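## Task

Scene 1: a flat plastic bar is held in a pinch between thumb and index finger. Rotate it inside the hand until its orientation in the hand matches the two goal pictures, with the end that currently protrudes farther from the pinch pointing the way they show. Only the hand may touch the bar; the wrist camera, its bracket and the arm's final link count as hand. If the bar contacts anything else or falls out of the hand, the task fails. To finish, keep the bar firmly gripped and motionless for a moment, palm facing straight down, with no hand motor reporting "moving", then declare it done. A loose hold at the end fails the task.

## Robot and tools

Robot: one arm ending in a right-handed dexterous hand with six motors, plus a wrist camera, cam_wrist (616x616 images). Nothing may be knocked or placed off the table.

Scene frame: origin on the table top beneath the arm base, +z up, +y to the left when looking along +x. The state reports end_effector_position (metres) and end_effector_quat_wxyz in this frame. The base can be tilted, and the printed position grows less accurate far from the base.

Hand point: a spot fixed to the palm, 0.05 m in front of it, where the index pad meets the thumb tip when pinching. Its axes: +z along straightened fingers, +y out of the palm, +x across the palm away from the thumb. "Palm straight down" means hand +y aligned with scene -z. Straight fingers extend 0.06-0.07 m past the point along +z. A rigid bracket on the little-finger side of the wrist stands 0.03 m beyond the point along +y and 0.11 m across; it can collide.

execute_actions(actions): a list of actions run in order. Each action is a table of at most 15 rows; each row lasts one control step (1/30 s), and a shorter table repeats its final row to fill 15 steps. A row has 14 numbers, each in [-1, 1]:
1-6: dx, dy, dz, rx, ry, rz. An offset, not a pose: the desired hand-point displacement from its measured pose at the start of that action (for the first action of a call, the last pose reported), expressed in the hand point's own axes. Every row in the table is measured from that same start, not from the preceding row. Scale: 1.0 = 0.6 m for dx-dz and 180 degrees for rx-rz; rx, ry, rz form a single rotation vector.
7-12: absolute motor targets in this fixed order: little, ring, middle, index, thumb_bend, thumb_turn. Fingers and thumb_bend: -1 straight/open, +1 fully curled. thumb_turn: -1 beside the palm, +1 opposite the fingers. A pinch is roughly index +0.22, thumb_bend +0.75, thumb_turn +0.57.
13: force_limit, the closing load where a motor halts, linear from about 0 N at -1 to 10 N at +1 at the fingertip (15 N for both thumb motors). Opening motors ignore it.
14: speed, linear from nearly zero at -1 to full at +1 (full travel in 0.6 s).
Optionally 6 more numbers, 0 to 1: per-joint stiffness scales in the order of the Joint positions line; they persist until replaced. An empty actions list just returns the current state and images.

Each control step the commanded pose is clipped to within 70 mm and 16 degrees of the measured pose, so big offsets need several actions. Position takes priority over orientation if both cannot be met. Moves along hand z land off target (lower and short); a held load can sag and tilt the hand.

move(target, speed, blocking): target is one row as above, its pose part an offset from the pose in the latest result showing one. The hand point follows a straight path lasting 0.5-10 s, turning the shorter way. speed is path top speed in m/s, 0.002-0.5 (default 0.25); rotation up to twice that in rad/s. It does not slow for obstacles; faster or deeper-past-contact targets hit harder. Hand numbers are sent at the start. blocking=false returns after 0.5 s while motion continues; until a result shows the end, further rows and moves are refused, so use wait or stop first.

wait(seconds): 0 to 10; the arm holds its last command and returns early if a running move ends. stop(): brakes a running move (needs room). zoom_image(camera, region): camera "cam_wrist", region [x0, y0, x1, y1] in pixels from the top-left, at most 504x504. show_instructions(): shows the goal reference images. finished_scene(scene): ends the current scene by its number; irreversible; report the result only once the goal is held.

Result lines: the "move:" line gives the ending (done, off_target, moving, held, fault), limits (paced = pose clipped; held = a check blocked some steps, after which the arm may surge) and distance from target. "Hand target" is where the controller now drives the hand point. "pose unreachable" means the clearance check altered or blocked the command. Step readings list end_effector_position at some steps; HELD marks held-back steps. hand_measured, hand_stopped_by and hand_load_n each give six values in motor order. hand_stopped_by words: moving, target, force, stalled, fault (dead motor). hand_load_n is fingertip force, positive when pushing the finger open; a lost grip shows as loads dropping near 0.

Motors only start when their target changes by 0.01 or more, then lock on arrival or at force_limit; a locked finger does not chase a yielding object. To squeeze harder, raise force_limit and send a target more closed than hand_measured; to loosen, send one more open. For gentle closing use speed -0.9 or lower.

Avoid: the bar touching anything except the hand, dropping or slipping, hard hits, fast moves into contact, and motor overheating (MOTOR HOT at 75 °C, OVER-TEMPERATURE FAULT stops at 90 °C and 100 °C). Joint ranges (rad): waist -2.618 to 3.054, shoulder 0 to 3.142, elbow 0 to 3.142, wrist pitch -1.571 to 1.571, wrist yaw -1.571 to 1.571, wrist roll -2.094 to 2.094.

Each tool is called after "Request:" as name([rows], argument=value, ...), one row to a line, values as JSON.

Reference images:

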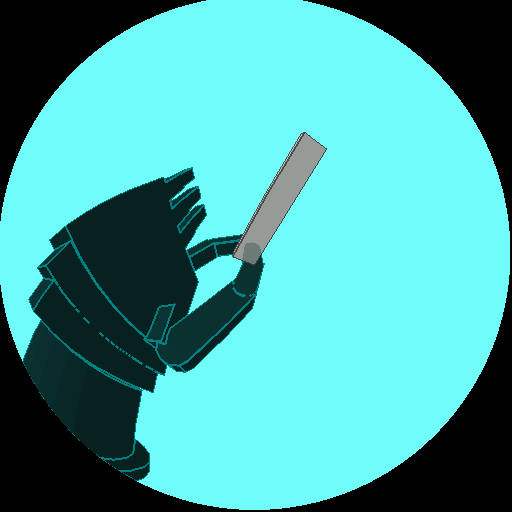

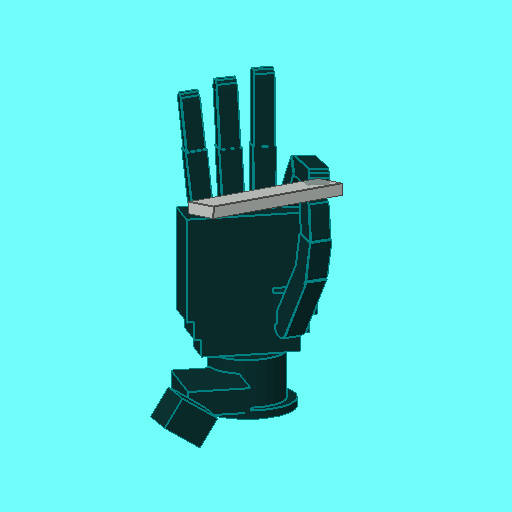

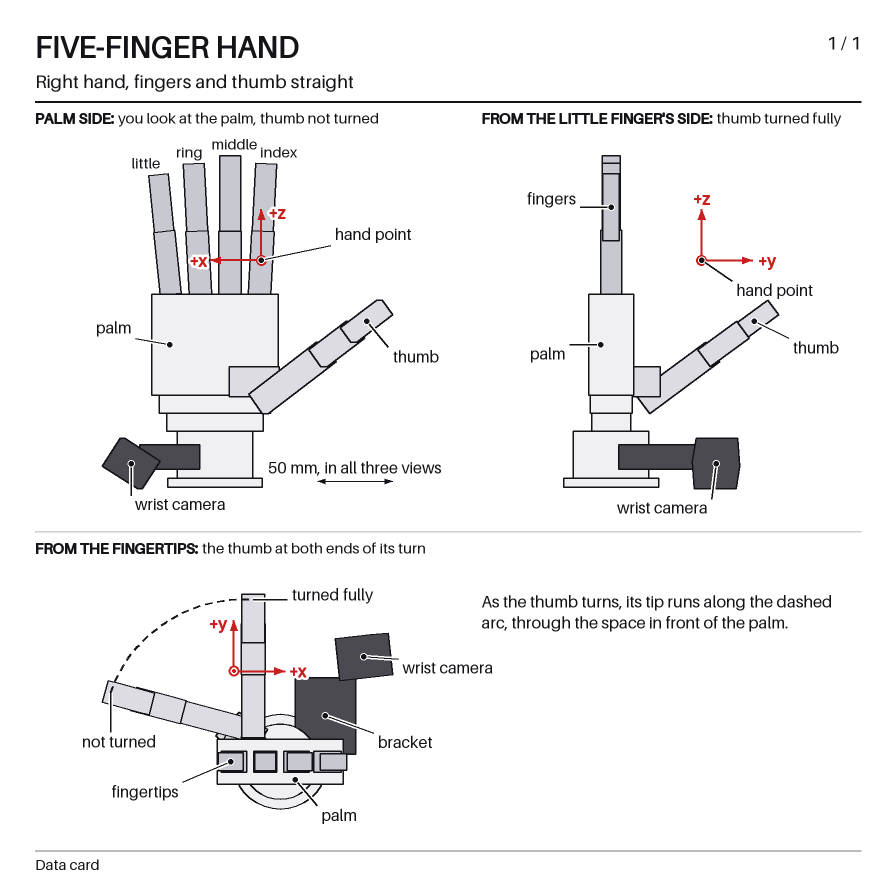

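## Session

Request:
execute_actions(actions=[])

Scene clock: 0.00 s.
end_effector_position=(+0.3448, +0.0062, +0.4159) hand_measured=(-1.000, -1.000, -1.000, +0.104, +0.750, +0.570) hand_load_n=(+0.0, +0.0, +0.0, +6.5, +1.0, +0.0) hand_stopped_by=(target, target, target, target, target, target) hand_force_limit=0.00 hand_speed=-0.80 end_effector_quat_wxyz=(+0.524, -0.480, +0.480, -0.515)
Joint positions: [-0.164  0.78   0.797  0.054 -0.197  0.022]
Joint velocities: [ 0.007  0.022 -0.007 -0.051 -0.022  0.051]
Hand target: +0.345, +0.006, +0.417; +0.525, -0.479, +0.478, -0.516
Joint stiffness scale: [1. 1. 1. 1. 1. 1.]

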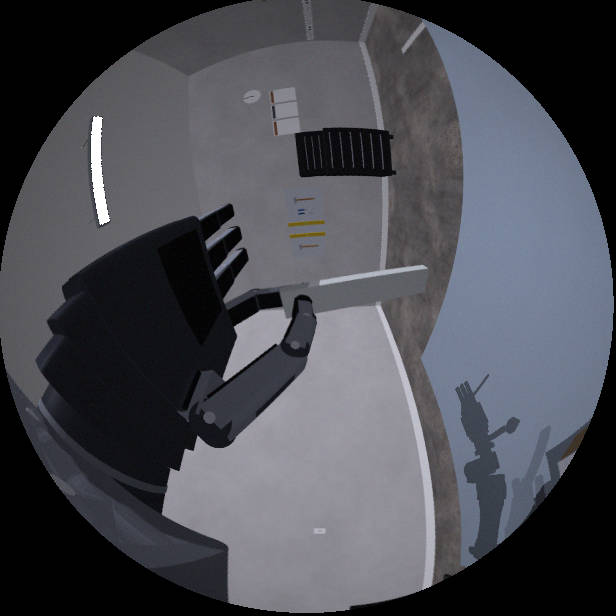

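Request:
move(target=[0,0,0,0,0,0.33,-1,-1,-1,0.12,0.75,0.57,0,-0.9])

Request:
execute_actions([
  [[0,0,0,0,0,0,-1,-1,-1,0.092,0.75,0.57,0,-0.95]],
  [[0,0,0,0,0,0,-1,-1,-1,0.092,0.75,0.57,0,-0.95]],
])

Scene clock: 11.60 s.
end_effector_position=(+0.3430, +0.0084, +0.4211) hand_measured=(-1.000, -1.000, -1.000, +0.104, +0.750, +0.570) hand_load_n=(+0.0, +0.0, +0.0, +6.5, +1.0, +0.0) hand_stopped_by=(target, target, target, force, target, target) hand_force_limit=0.00 hand_speed=-0.90 end_effector_quat_wxyz=(+0.710, -0.183, +0.652, -0.192)
Joint positions: [-0.374  0.802  0.595  0.287 -0.408  1.064]
Joint velocities: [-0.002 -0.012 -0.002  0.051 -0.022  0.007]
Hand target: +0.345, +0.005, +0.416; +0.710, -0.179, +0.655, -0.188
Off the commanded pose: 0.006 m, 1 deg.
Joint stiffness scale: [1. 1. 1. 1. 1. 1.]
move: done

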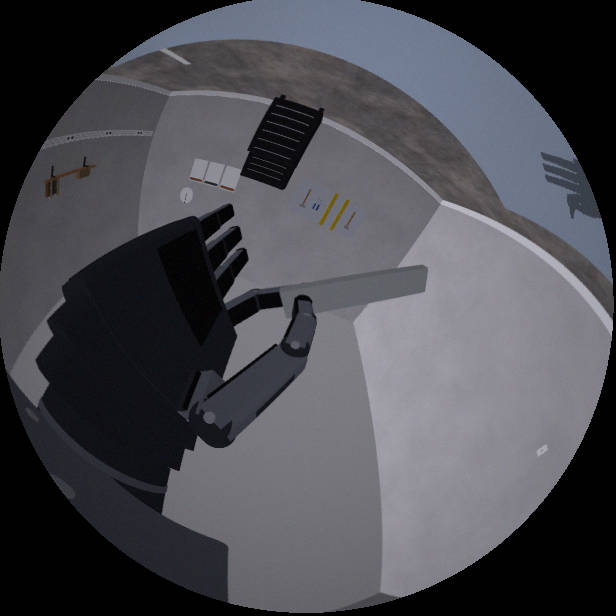

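Scene clock: 12.60 s.
end_effector_position=(+0.3430, +0.0084, +0.4211) hand_measured=(-1.000, -1.000, -1.000, +0.092, +0.750, +0.570) hand_load_n=(+0.0, +0.0, +0.0, +2.0, +0.5, -0.5) hand_stopped_by=(target, target, target, target, target, target) hand_force_limit=0.00 hand_speed=-0.95 end_effector_quat_wxyz=(+0.710, -0.183, +0.652, -0.192)
Joint positions: [-0.374  0.802  0.595  0.287 -0.408  1.064]
Joint velocities: [-0.007  0.002 -0.012  0.007  0.007 -0.037]
Hand target: +0.343, +0.008, +0.421; +0.710, -0.183, +0.652, -0.192
Off the commanded pose: 0.000 m, 0 deg.
Joint stiffness scale: [1. 1. 1. 1. 1. 1.]
Step readings (end_effector_position; steps 1 to 15: 1st action; 16 to 30: 2nd action):
0: (+0.3430, +0.0084, +0.4211)
1: (+0.3430, +0.0084, +0.4211)
2: (+0.3430, +0.0084, +0.4211)
4: (+0.3430, +0.0084, +0.4211)
8: (+0.3430, +0.0084, +0.4211)
15: (+0.3430, +0.0084, +0.4211)
16: (+0.3430, +0.0084, +0.4211)
17: (+0.3430, +0.0084, +0.4211)
19: (+0.3430, +0.0084, +0.4211)
23: (+0.3430, +0.0084, +0.4211)
30: end_effector_position above

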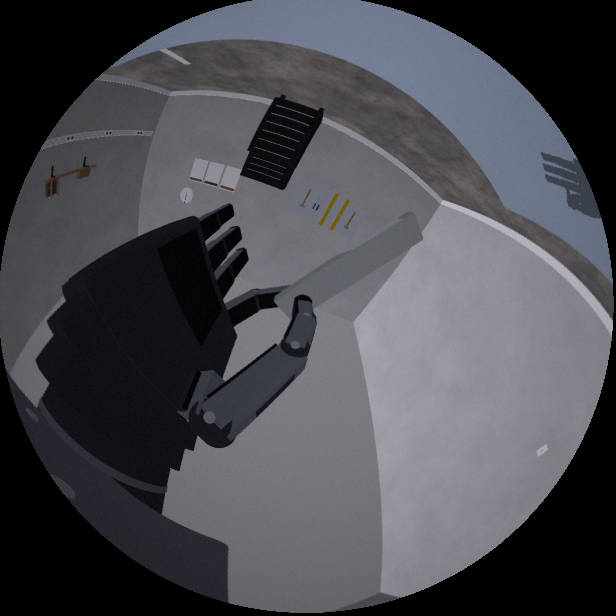

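Request:
move(target=[0,0,0,0,0,0.1,-1,-1,-1,0.092,0.75,0.57,0,-0.95], speed=0.1)

Scene clock: 18.77 s.
end_effector_position=(+0.3420, +0.0059, +0.4230) hand_measured=(-1.000, -1.000, -1.000, +0.092, +0.750, +0.570) hand_load_n=(+0.0, +0.0, +0.0, +2.0, +0.5, -0.5) hand_stopped_by=(target, target, target, target, target, target) hand_force_limit=0.00 hand_speed=-0.95 end_effector_quat_wxyz=(+0.729, -0.082, +0.674, -0.084)
Joint positions: [-0.374  0.802  0.529  0.346 -0.404  1.364]
Joint velocities: [-0.002 -0.027 -0.017  0.007  0.051 -0.007]
Hand target: +0.343, +0.008, +0.421; +0.732, -0.079, +0.673, -0.079
Off the commanded pose: 0.003 m, 1 deg.
Joint stiffness scale: [1. 1. 1. 1. 1. 1.]
move: done

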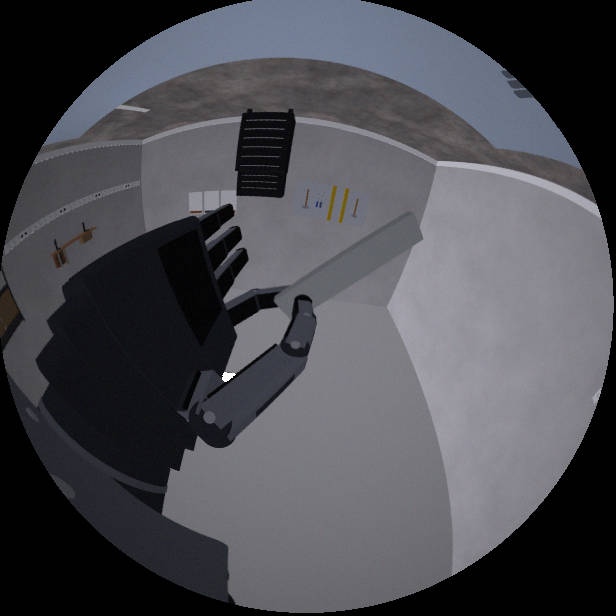

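Request:
move(target=[0,0,0,0,0,0.06,-1,-1,-1,0.092,0.75,0.57,0,-0.95], speed=0.1)

Scene clock: 28.67 s.
end_effector_position=(+0.3422, +0.0043, +0.4233) hand_measured=(-1.000, -1.000, -1.000, +0.092, +0.750, +0.570) hand_load_n=(+0.0, +0.0, +0.0, +2.0, +0.5, -0.5) hand_stopped_by=(target, target, target, target, target, target) hand_force_limit=0.00 hand_speed=-0.95 end_effector_quat_wxyz=(+0.730, -0.021, +0.683, -0.018)
Joint positions: [-0.359  0.802  0.497  0.365 -0.39   1.538]
Joint velocities: [ 0.012  0.012  0.017 -0.037 -0.066 -0.037]
Hand target: +0.342, +0.006, +0.423; +0.733, -0.018, +0.679, -0.015
Off the commanded pose: 0.002 m, 1 deg.
Joint stiffness scale: [1. 1. 1. 1. 1. 1.]
move: done

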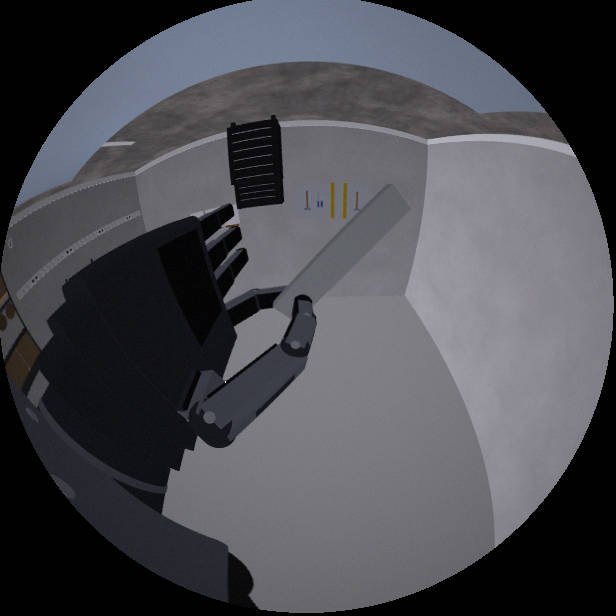

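One more similar slip.

Request:
move(target=[0,0,0,0,0,0.065,-1,-1,-1,0.092,0.75,0.57,0,-0.95], speed=0.1)

Scene clock: 39.10 s.
end_effector_position=(+0.3434, +0.0025, +0.4223) hand_measured=(-1.000, -1.000, -1.000, +0.092, +0.750, +0.570) hand_load_n=(+0.0, +0.0, +0.0, +2.0, +0.5, -0.5) hand_stopped_by=(target, target, target, target, target, target) hand_force_limit=0.00 hand_speed=-0.95 end_effector_quat_wxyz=(+0.723, +0.046, +0.687, +0.053)
Joint positions: [-0.329  0.802  0.464  0.382 -0.361  1.727]
Joint velocities: [ 0.002 -0.012  0.002 -0.037  0.022  0.007]
Hand target: +0.342, +0.004, +0.423; +0.728, +0.048, +0.682, +0.056
Off the commanded pose: 0.002 m, 1 deg.
Joint stiffness scale: [1. 1. 1. 1. 1. 1.]
move: done

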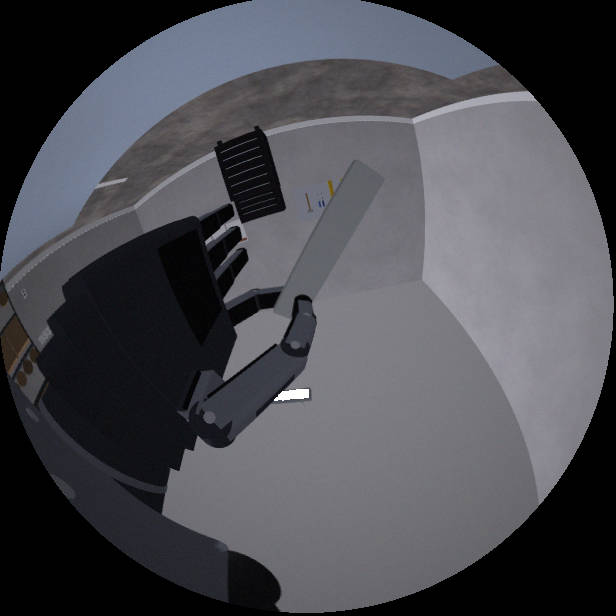

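Request:
execute_actions([
  [[0,0,0,0,0,0,-1,-1,-1,0.2,0.75,0.57,0.6,-0.92]],
])

Request:
move(target=[0,0,0,0,-0.015,-0.548,-1,-1,-1,0.2,0.75,0.57,0.6,-0.92])

Scene clock: 43.20 s.
end_effector_position=(+0.3434, +0.0023, +0.4227) hand_measured=(-1.000, -1.000, -1.000, +0.106, +0.750, +0.570) hand_load_n=(+0.0, +0.0, +0.0, +7.5, +1.0, -1.0) hand_stopped_by=(target, target, target, force, target, target) hand_force_limit=0.60 hand_speed=-0.92 end_effector_quat_wxyz=(+0.723, +0.047, +0.687, +0.054)
Joint positions: [-0.329  0.802  0.464  0.383 -0.36   1.729]
Joint velocities: [ 0.002  0.012 -0.002  0.022 -0.022 -0.051]
Hand target: +0.343, +0.003, +0.422; +0.723, +0.046, +0.687, +0.053
Off the commanded pose: 0.000 m, 0 deg.
Joint stiffness scale: [1. 1. 1. 1. 1. 1.]
Step readings (end_effector_position):
0: (+0.3434, +0.0023, +0.4227)
1: (+0.3434, +0.0023, +0.4227)
2: (+0.3434, +0.0023, +0.4227)
4: (+0.3434, +0.0023, +0.4227)
8: (+0.3434, +0.0023, +0.4227)
15: end_effector_position above

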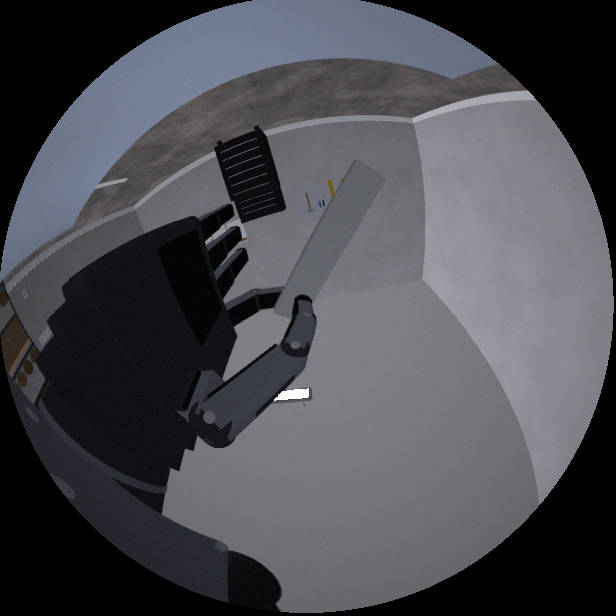

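Scene clock: 47.27 s.
end_effector_position=(+0.3460, +0.0012, +0.4104) hand_measured=(-1.000, -1.000, -1.000, +0.106, +0.750, +0.570) hand_load_n=(+0.0, +0.0, +0.0, +7.5, +1.0, -0.5) hand_stopped_by=(target, target, target, force, target, target) hand_force_limit=0.60 hand_speed=-0.92 end_effector_quat_wxyz=(+0.524, -0.492, +0.479, -0.504)
Joint positions: [-0.224  0.802  0.805  0.046 -0.282  0.02 ]
Joint velocities: [-0.012 -0.012  0.002  0.007  0.022  0.051]
Hand target: +0.343, +0.003, +0.423; +0.526, -0.489, +0.468, -0.514
Off the commanded pose: 0.013 m, 2 deg.
Joint stiffness scale: [1. 1. 1. 1. 1. 1.]
move: off_target

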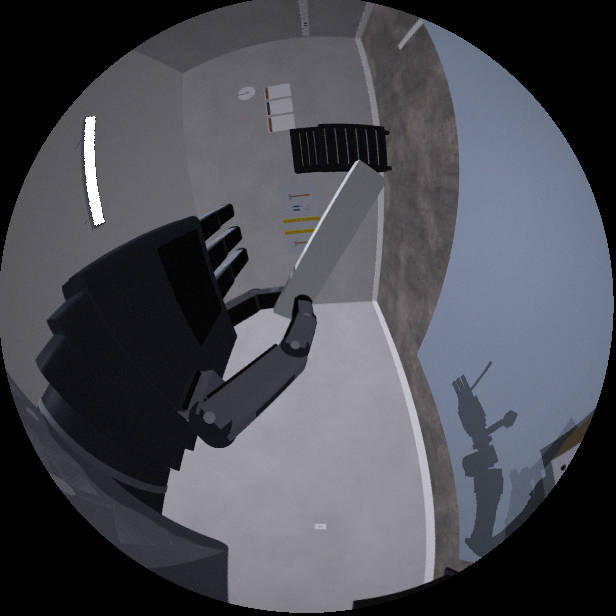

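Request:
finished_scene(scene=1)

The scene is finished: the task was done.


## Next scene

Scene 2: the same task with a flat steel bar. Pinched between thumb and index finger, it must be rotated in the hand to match the two goal pictures, with the currently longer-protruding end pointing as shown. Only the hand, wrist camera, bracket and last arm link may touch it. Contact with anything else, or the bar leaving the hand, fails the task. To finish, hold it firmly and still, palm straight down, no hand motor "moving", then declare it done.

Request:
show_instructions()

Request:
execute_actions(actions=[])

Reference images for this scene: goal picture from the wrist camera place, goal picture looking into the palm, FIVE-FINGER HAND page 1.

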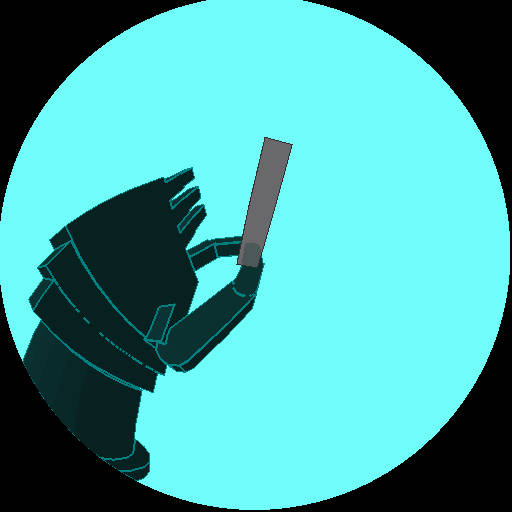

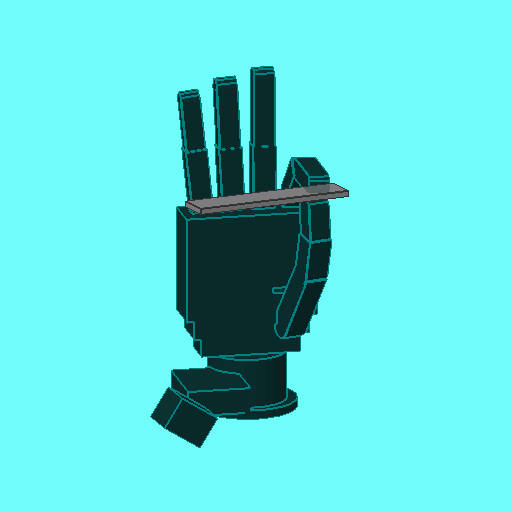

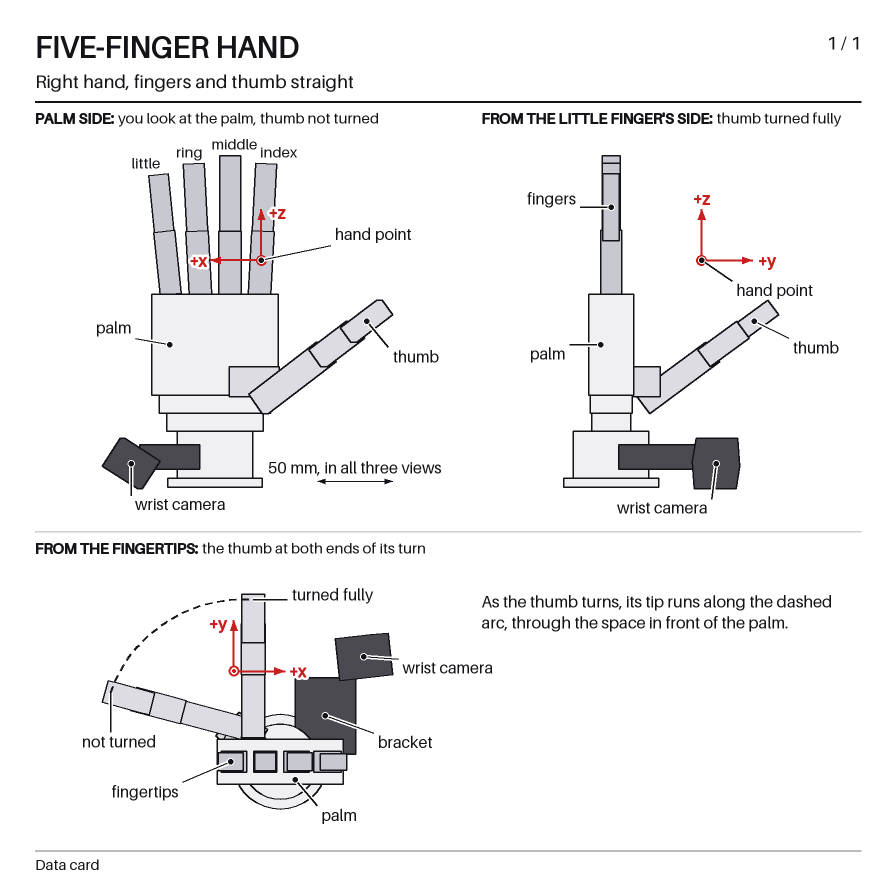

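Scene clock: 0.00 s.
end_effector_position=(+0.3452, -0.0053, +0.3886) hand_measured=(-1.000, -1.000, -1.000, +0.168, +0.750, +0.570) hand_load_n=(+0.0, +0.0, +0.0, +7.0, +0.5, -0.5) hand_stopped_by=(target, target, target, target, target, target) hand_force_limit=0.00 hand_speed=-0.80 end_effector_quat_wxyz=(+0.497, -0.483, +0.515, -0.504)
Joint positions: [-0.179  0.786  0.769  0.01  -0.166  0.023]
Joint velocities: [-0.017 -0.012  0.002  0.022  0.051  0.022]
Hand target: +0.345, -0.005, +0.388; +0.497, -0.483, +0.515, -0.504
Joint stiffness scale: [1. 1. 1. 1. 1. 1.]

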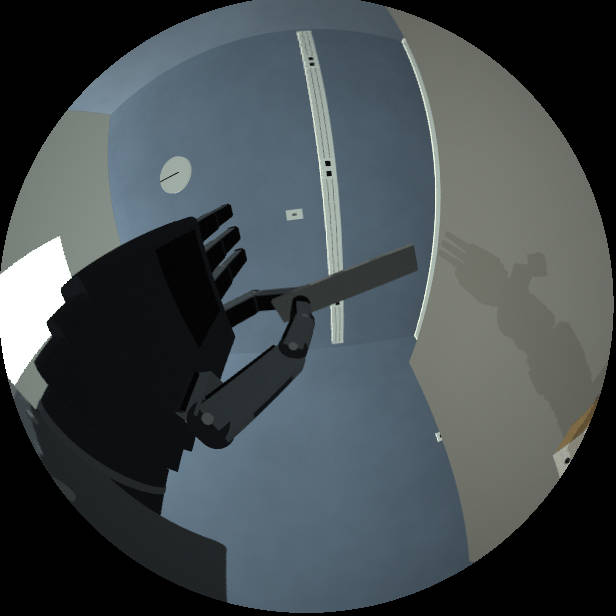

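Goal tip approx (335,169).

Request:
move(target=[0,0,0,0,0,0.42,-1,-1,-1,0.158,0.75,0.57,0,-0.95], speed=0.15)

Scene clock: 7.93 s.
end_effector_position=(+0.3426, -0.0047, +0.3934) hand_measured=(-1.000, -1.000, -1.000, +0.158, +0.750, +0.570) hand_load_n=(+0.0, +0.0, +0.0, +2.5, +0.5, -0.5) hand_stopped_by=(target, target, target, target, target, target) hand_force_limit=0.00 hand_speed=-0.95 end_effector_quat_wxyz=(+0.702, -0.071, +0.702, -0.099)
Joint positions: [-0.393  0.786  0.488  0.293 -0.38   1.328]
Joint velocities: [-0.007 -0.017  0.002  0.022 -0.007 -0.007]
Hand target: +0.345, -0.006, +0.389; +0.702, -0.066, +0.703, -0.094
Off the commanded pose: 0.005 m, 1 deg.
Joint stiffness scale: [1. 1. 1. 1. 1. 1.]
move: done

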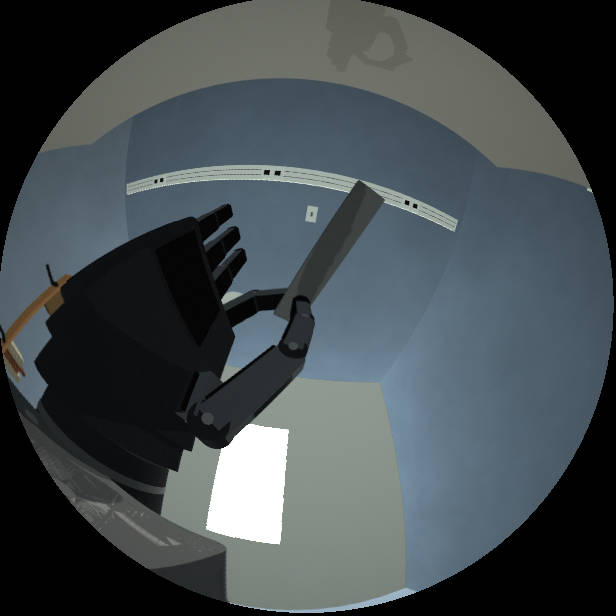

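Request:
move(target=[0,0,0,0,0,0.09,-1,-1,-1,0.158,0.75,0.57,0,-0.95], speed=0.1)

Scene clock: 14.10 s.
end_effector_position=(+0.3438, -0.0068, +0.3906) hand_measured=(-1.000, -1.000, -1.000, +0.158, +0.750, +0.570) hand_load_n=(+0.0, +0.0, +0.0, +2.5, +0.5, -0.5) hand_stopped_by=(target, target, target, target, target, target) hand_force_limit=0.00 hand_speed=-0.95 end_effector_quat_wxyz=(+0.701, +0.027, +0.712, -0.001)
Joint positions: [-0.363  0.786  0.431  0.327 -0.349  1.597]
Joint velocities: [ 0.017 -0.027 -0.002 -0.007 -0.081  0.037]
Hand target: +0.342, -0.005, +0.393; +0.709, +0.029, +0.705, +0.001
Off the commanded pose: 0.004 m, 1 deg.
Joint stiffness scale: [1. 1. 1. 1. 1. 1.]
move: done

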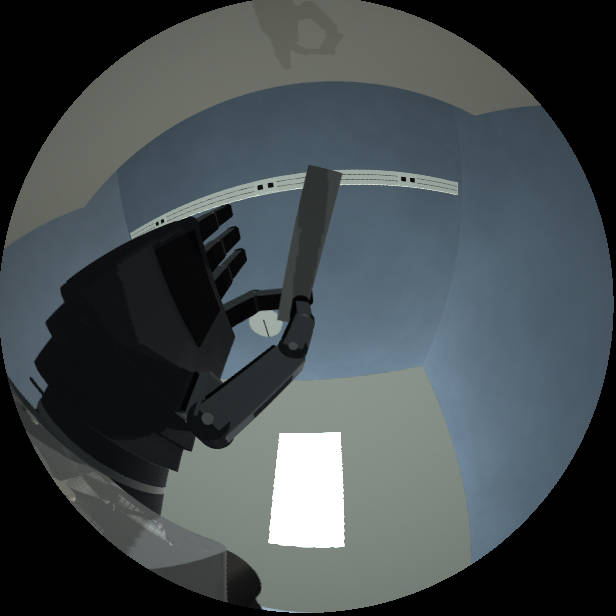

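Request:
execute_actions([
  [[0,0,0,0,0,0,-1,-1,-1,0.26,0.75,0.57,1,-0.9]],
])

Request:
move(target=[0,0,0,0,-0.015,-0.515,-1,-1,-1,0.26,0.75,0.57,1,-0.9], speed=0.2)

Scene clock: 19.00 s.
end_effector_position=(+0.3438, -0.0070, +0.3911) hand_measured=(-1.000, -1.000, -1.000, +0.174, +0.750, +0.570) hand_load_n=(+0.0, +0.0, +0.0, +9.5, +1.0, -1.0) hand_stopped_by=(target, target, target, force, target, target) hand_force_limit=1.00 hand_speed=-0.90 end_effector_quat_wxyz=(+0.702, +0.028, +0.712, -0.001)
Joint positions: [-0.363  0.786  0.431  0.328 -0.348  1.599]
Joint velocities: [-0.017  0.007 -0.002  0.022 -0.007  0.037]
Hand target: +0.344, -0.007, +0.391; +0.701, +0.027, +0.712, -0.001
Off the commanded pose: 0.001 m, 0 deg.
Joint stiffness scale: [1. 1. 1. 1. 1. 1.]
Step readings (end_effector_position):
0: (+0.3438, -0.0071, +0.3912)
1: (+0.3438, -0.0071, +0.3912)
2: (+0.3438, -0.0071, +0.3912)
4: (+0.3438, -0.0070, +0.3911)
8: (+0.3438, -0.0070, +0.3911)
15: end_effector_position above

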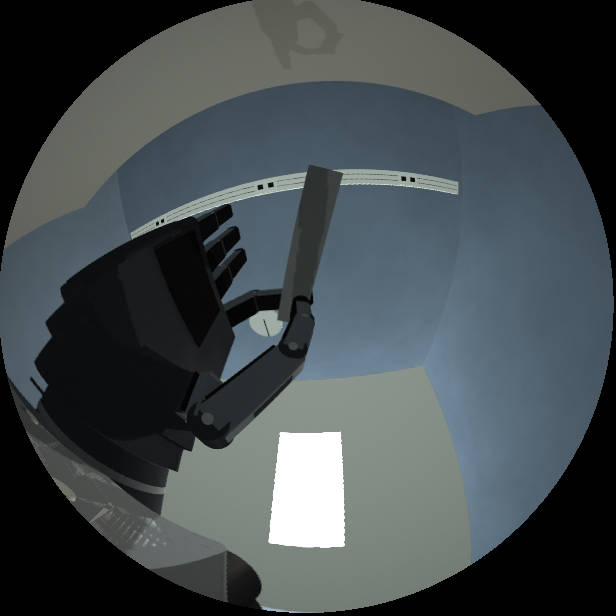

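Scene clock: 23.57 s.
end_effector_position=(+0.3435, -0.0074, +0.3816) hand_measured=(-1.000, -1.000, -1.000, +0.174, +0.750, +0.570) hand_load_n=(+0.0, +0.0, +0.0, +9.5, +1.5, -0.5) hand_stopped_by=(target, target, target, force, target, target) hand_force_limit=1.00 hand_speed=-0.90 end_effector_quat_wxyz=(+0.498, -0.497, +0.505, -0.501)
Joint positions: [-0.223  0.786  0.751  0.021 -0.237  0.001]
Joint velocities: [-0.017  0.007 -0.002 -0.022 -0.007 -0.066]
Hand target: +0.344, -0.006, +0.391; +0.499, -0.496, +0.497, -0.509
Off the commanded pose: 0.009 m, 1 deg.
Joint stiffness scale: [1. 1. 1. 1. 1. 1.]
move: done

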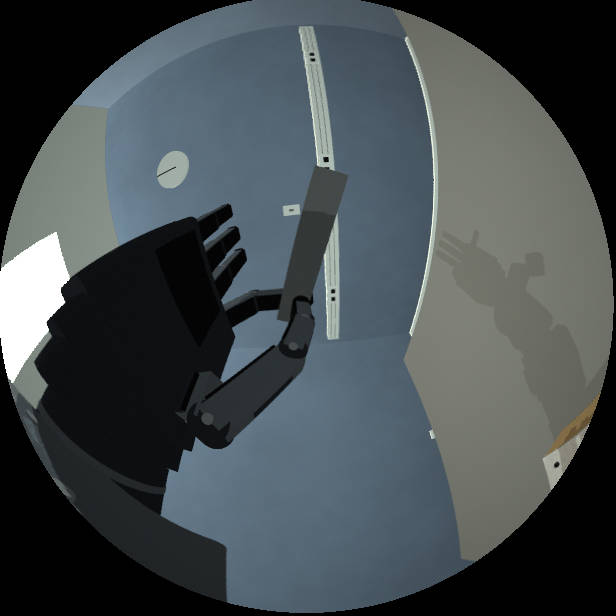

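Request:
wait(seconds=1)

Scene clock: 33.00 s.
end_effector_position=(+0.3435, -0.0079, +0.3813) hand_measured=(-1.000, -1.000, -1.000, +0.174, +0.750, +0.570) hand_load_n=(+0.0, +0.0, +0.0, +9.5, +1.5, -0.5) hand_stopped_by=(target, target, target, force, target, target) hand_force_limit=1.00 hand_speed=-0.90 end_effector_quat_wxyz=(+0.496, -0.497, +0.505, -0.502)
Joint positions: [-0.223  0.786  0.751  0.02  -0.235 -0.001]
Joint velocities: [ 0.007 -0.012 -0.007 -0.037  0.037 -0.11 ]
Hand target: +0.344, -0.006, +0.391; +0.499, -0.496, +0.497, -0.509
Off the commanded pose: 0.010 m, 1 deg.
Joint stiffness scale: [1. 1. 1. 1. 1. 1.]
wait: 1.00 s; at rest from the start

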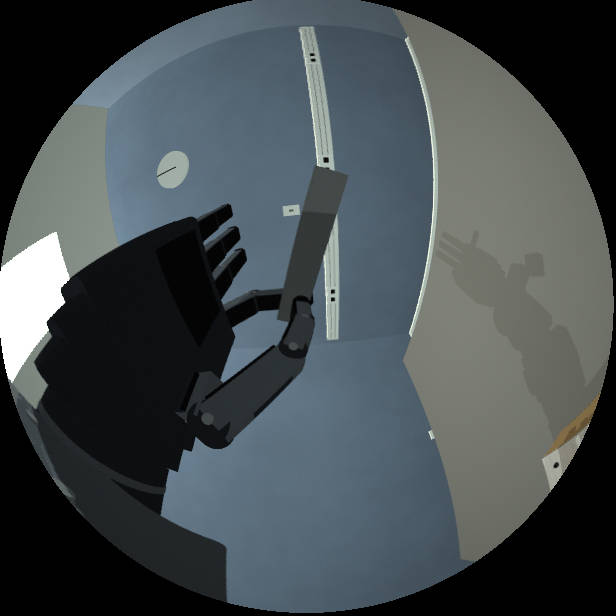

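Request:
finished_scene(scene=2)

The scene is finished: the task was done.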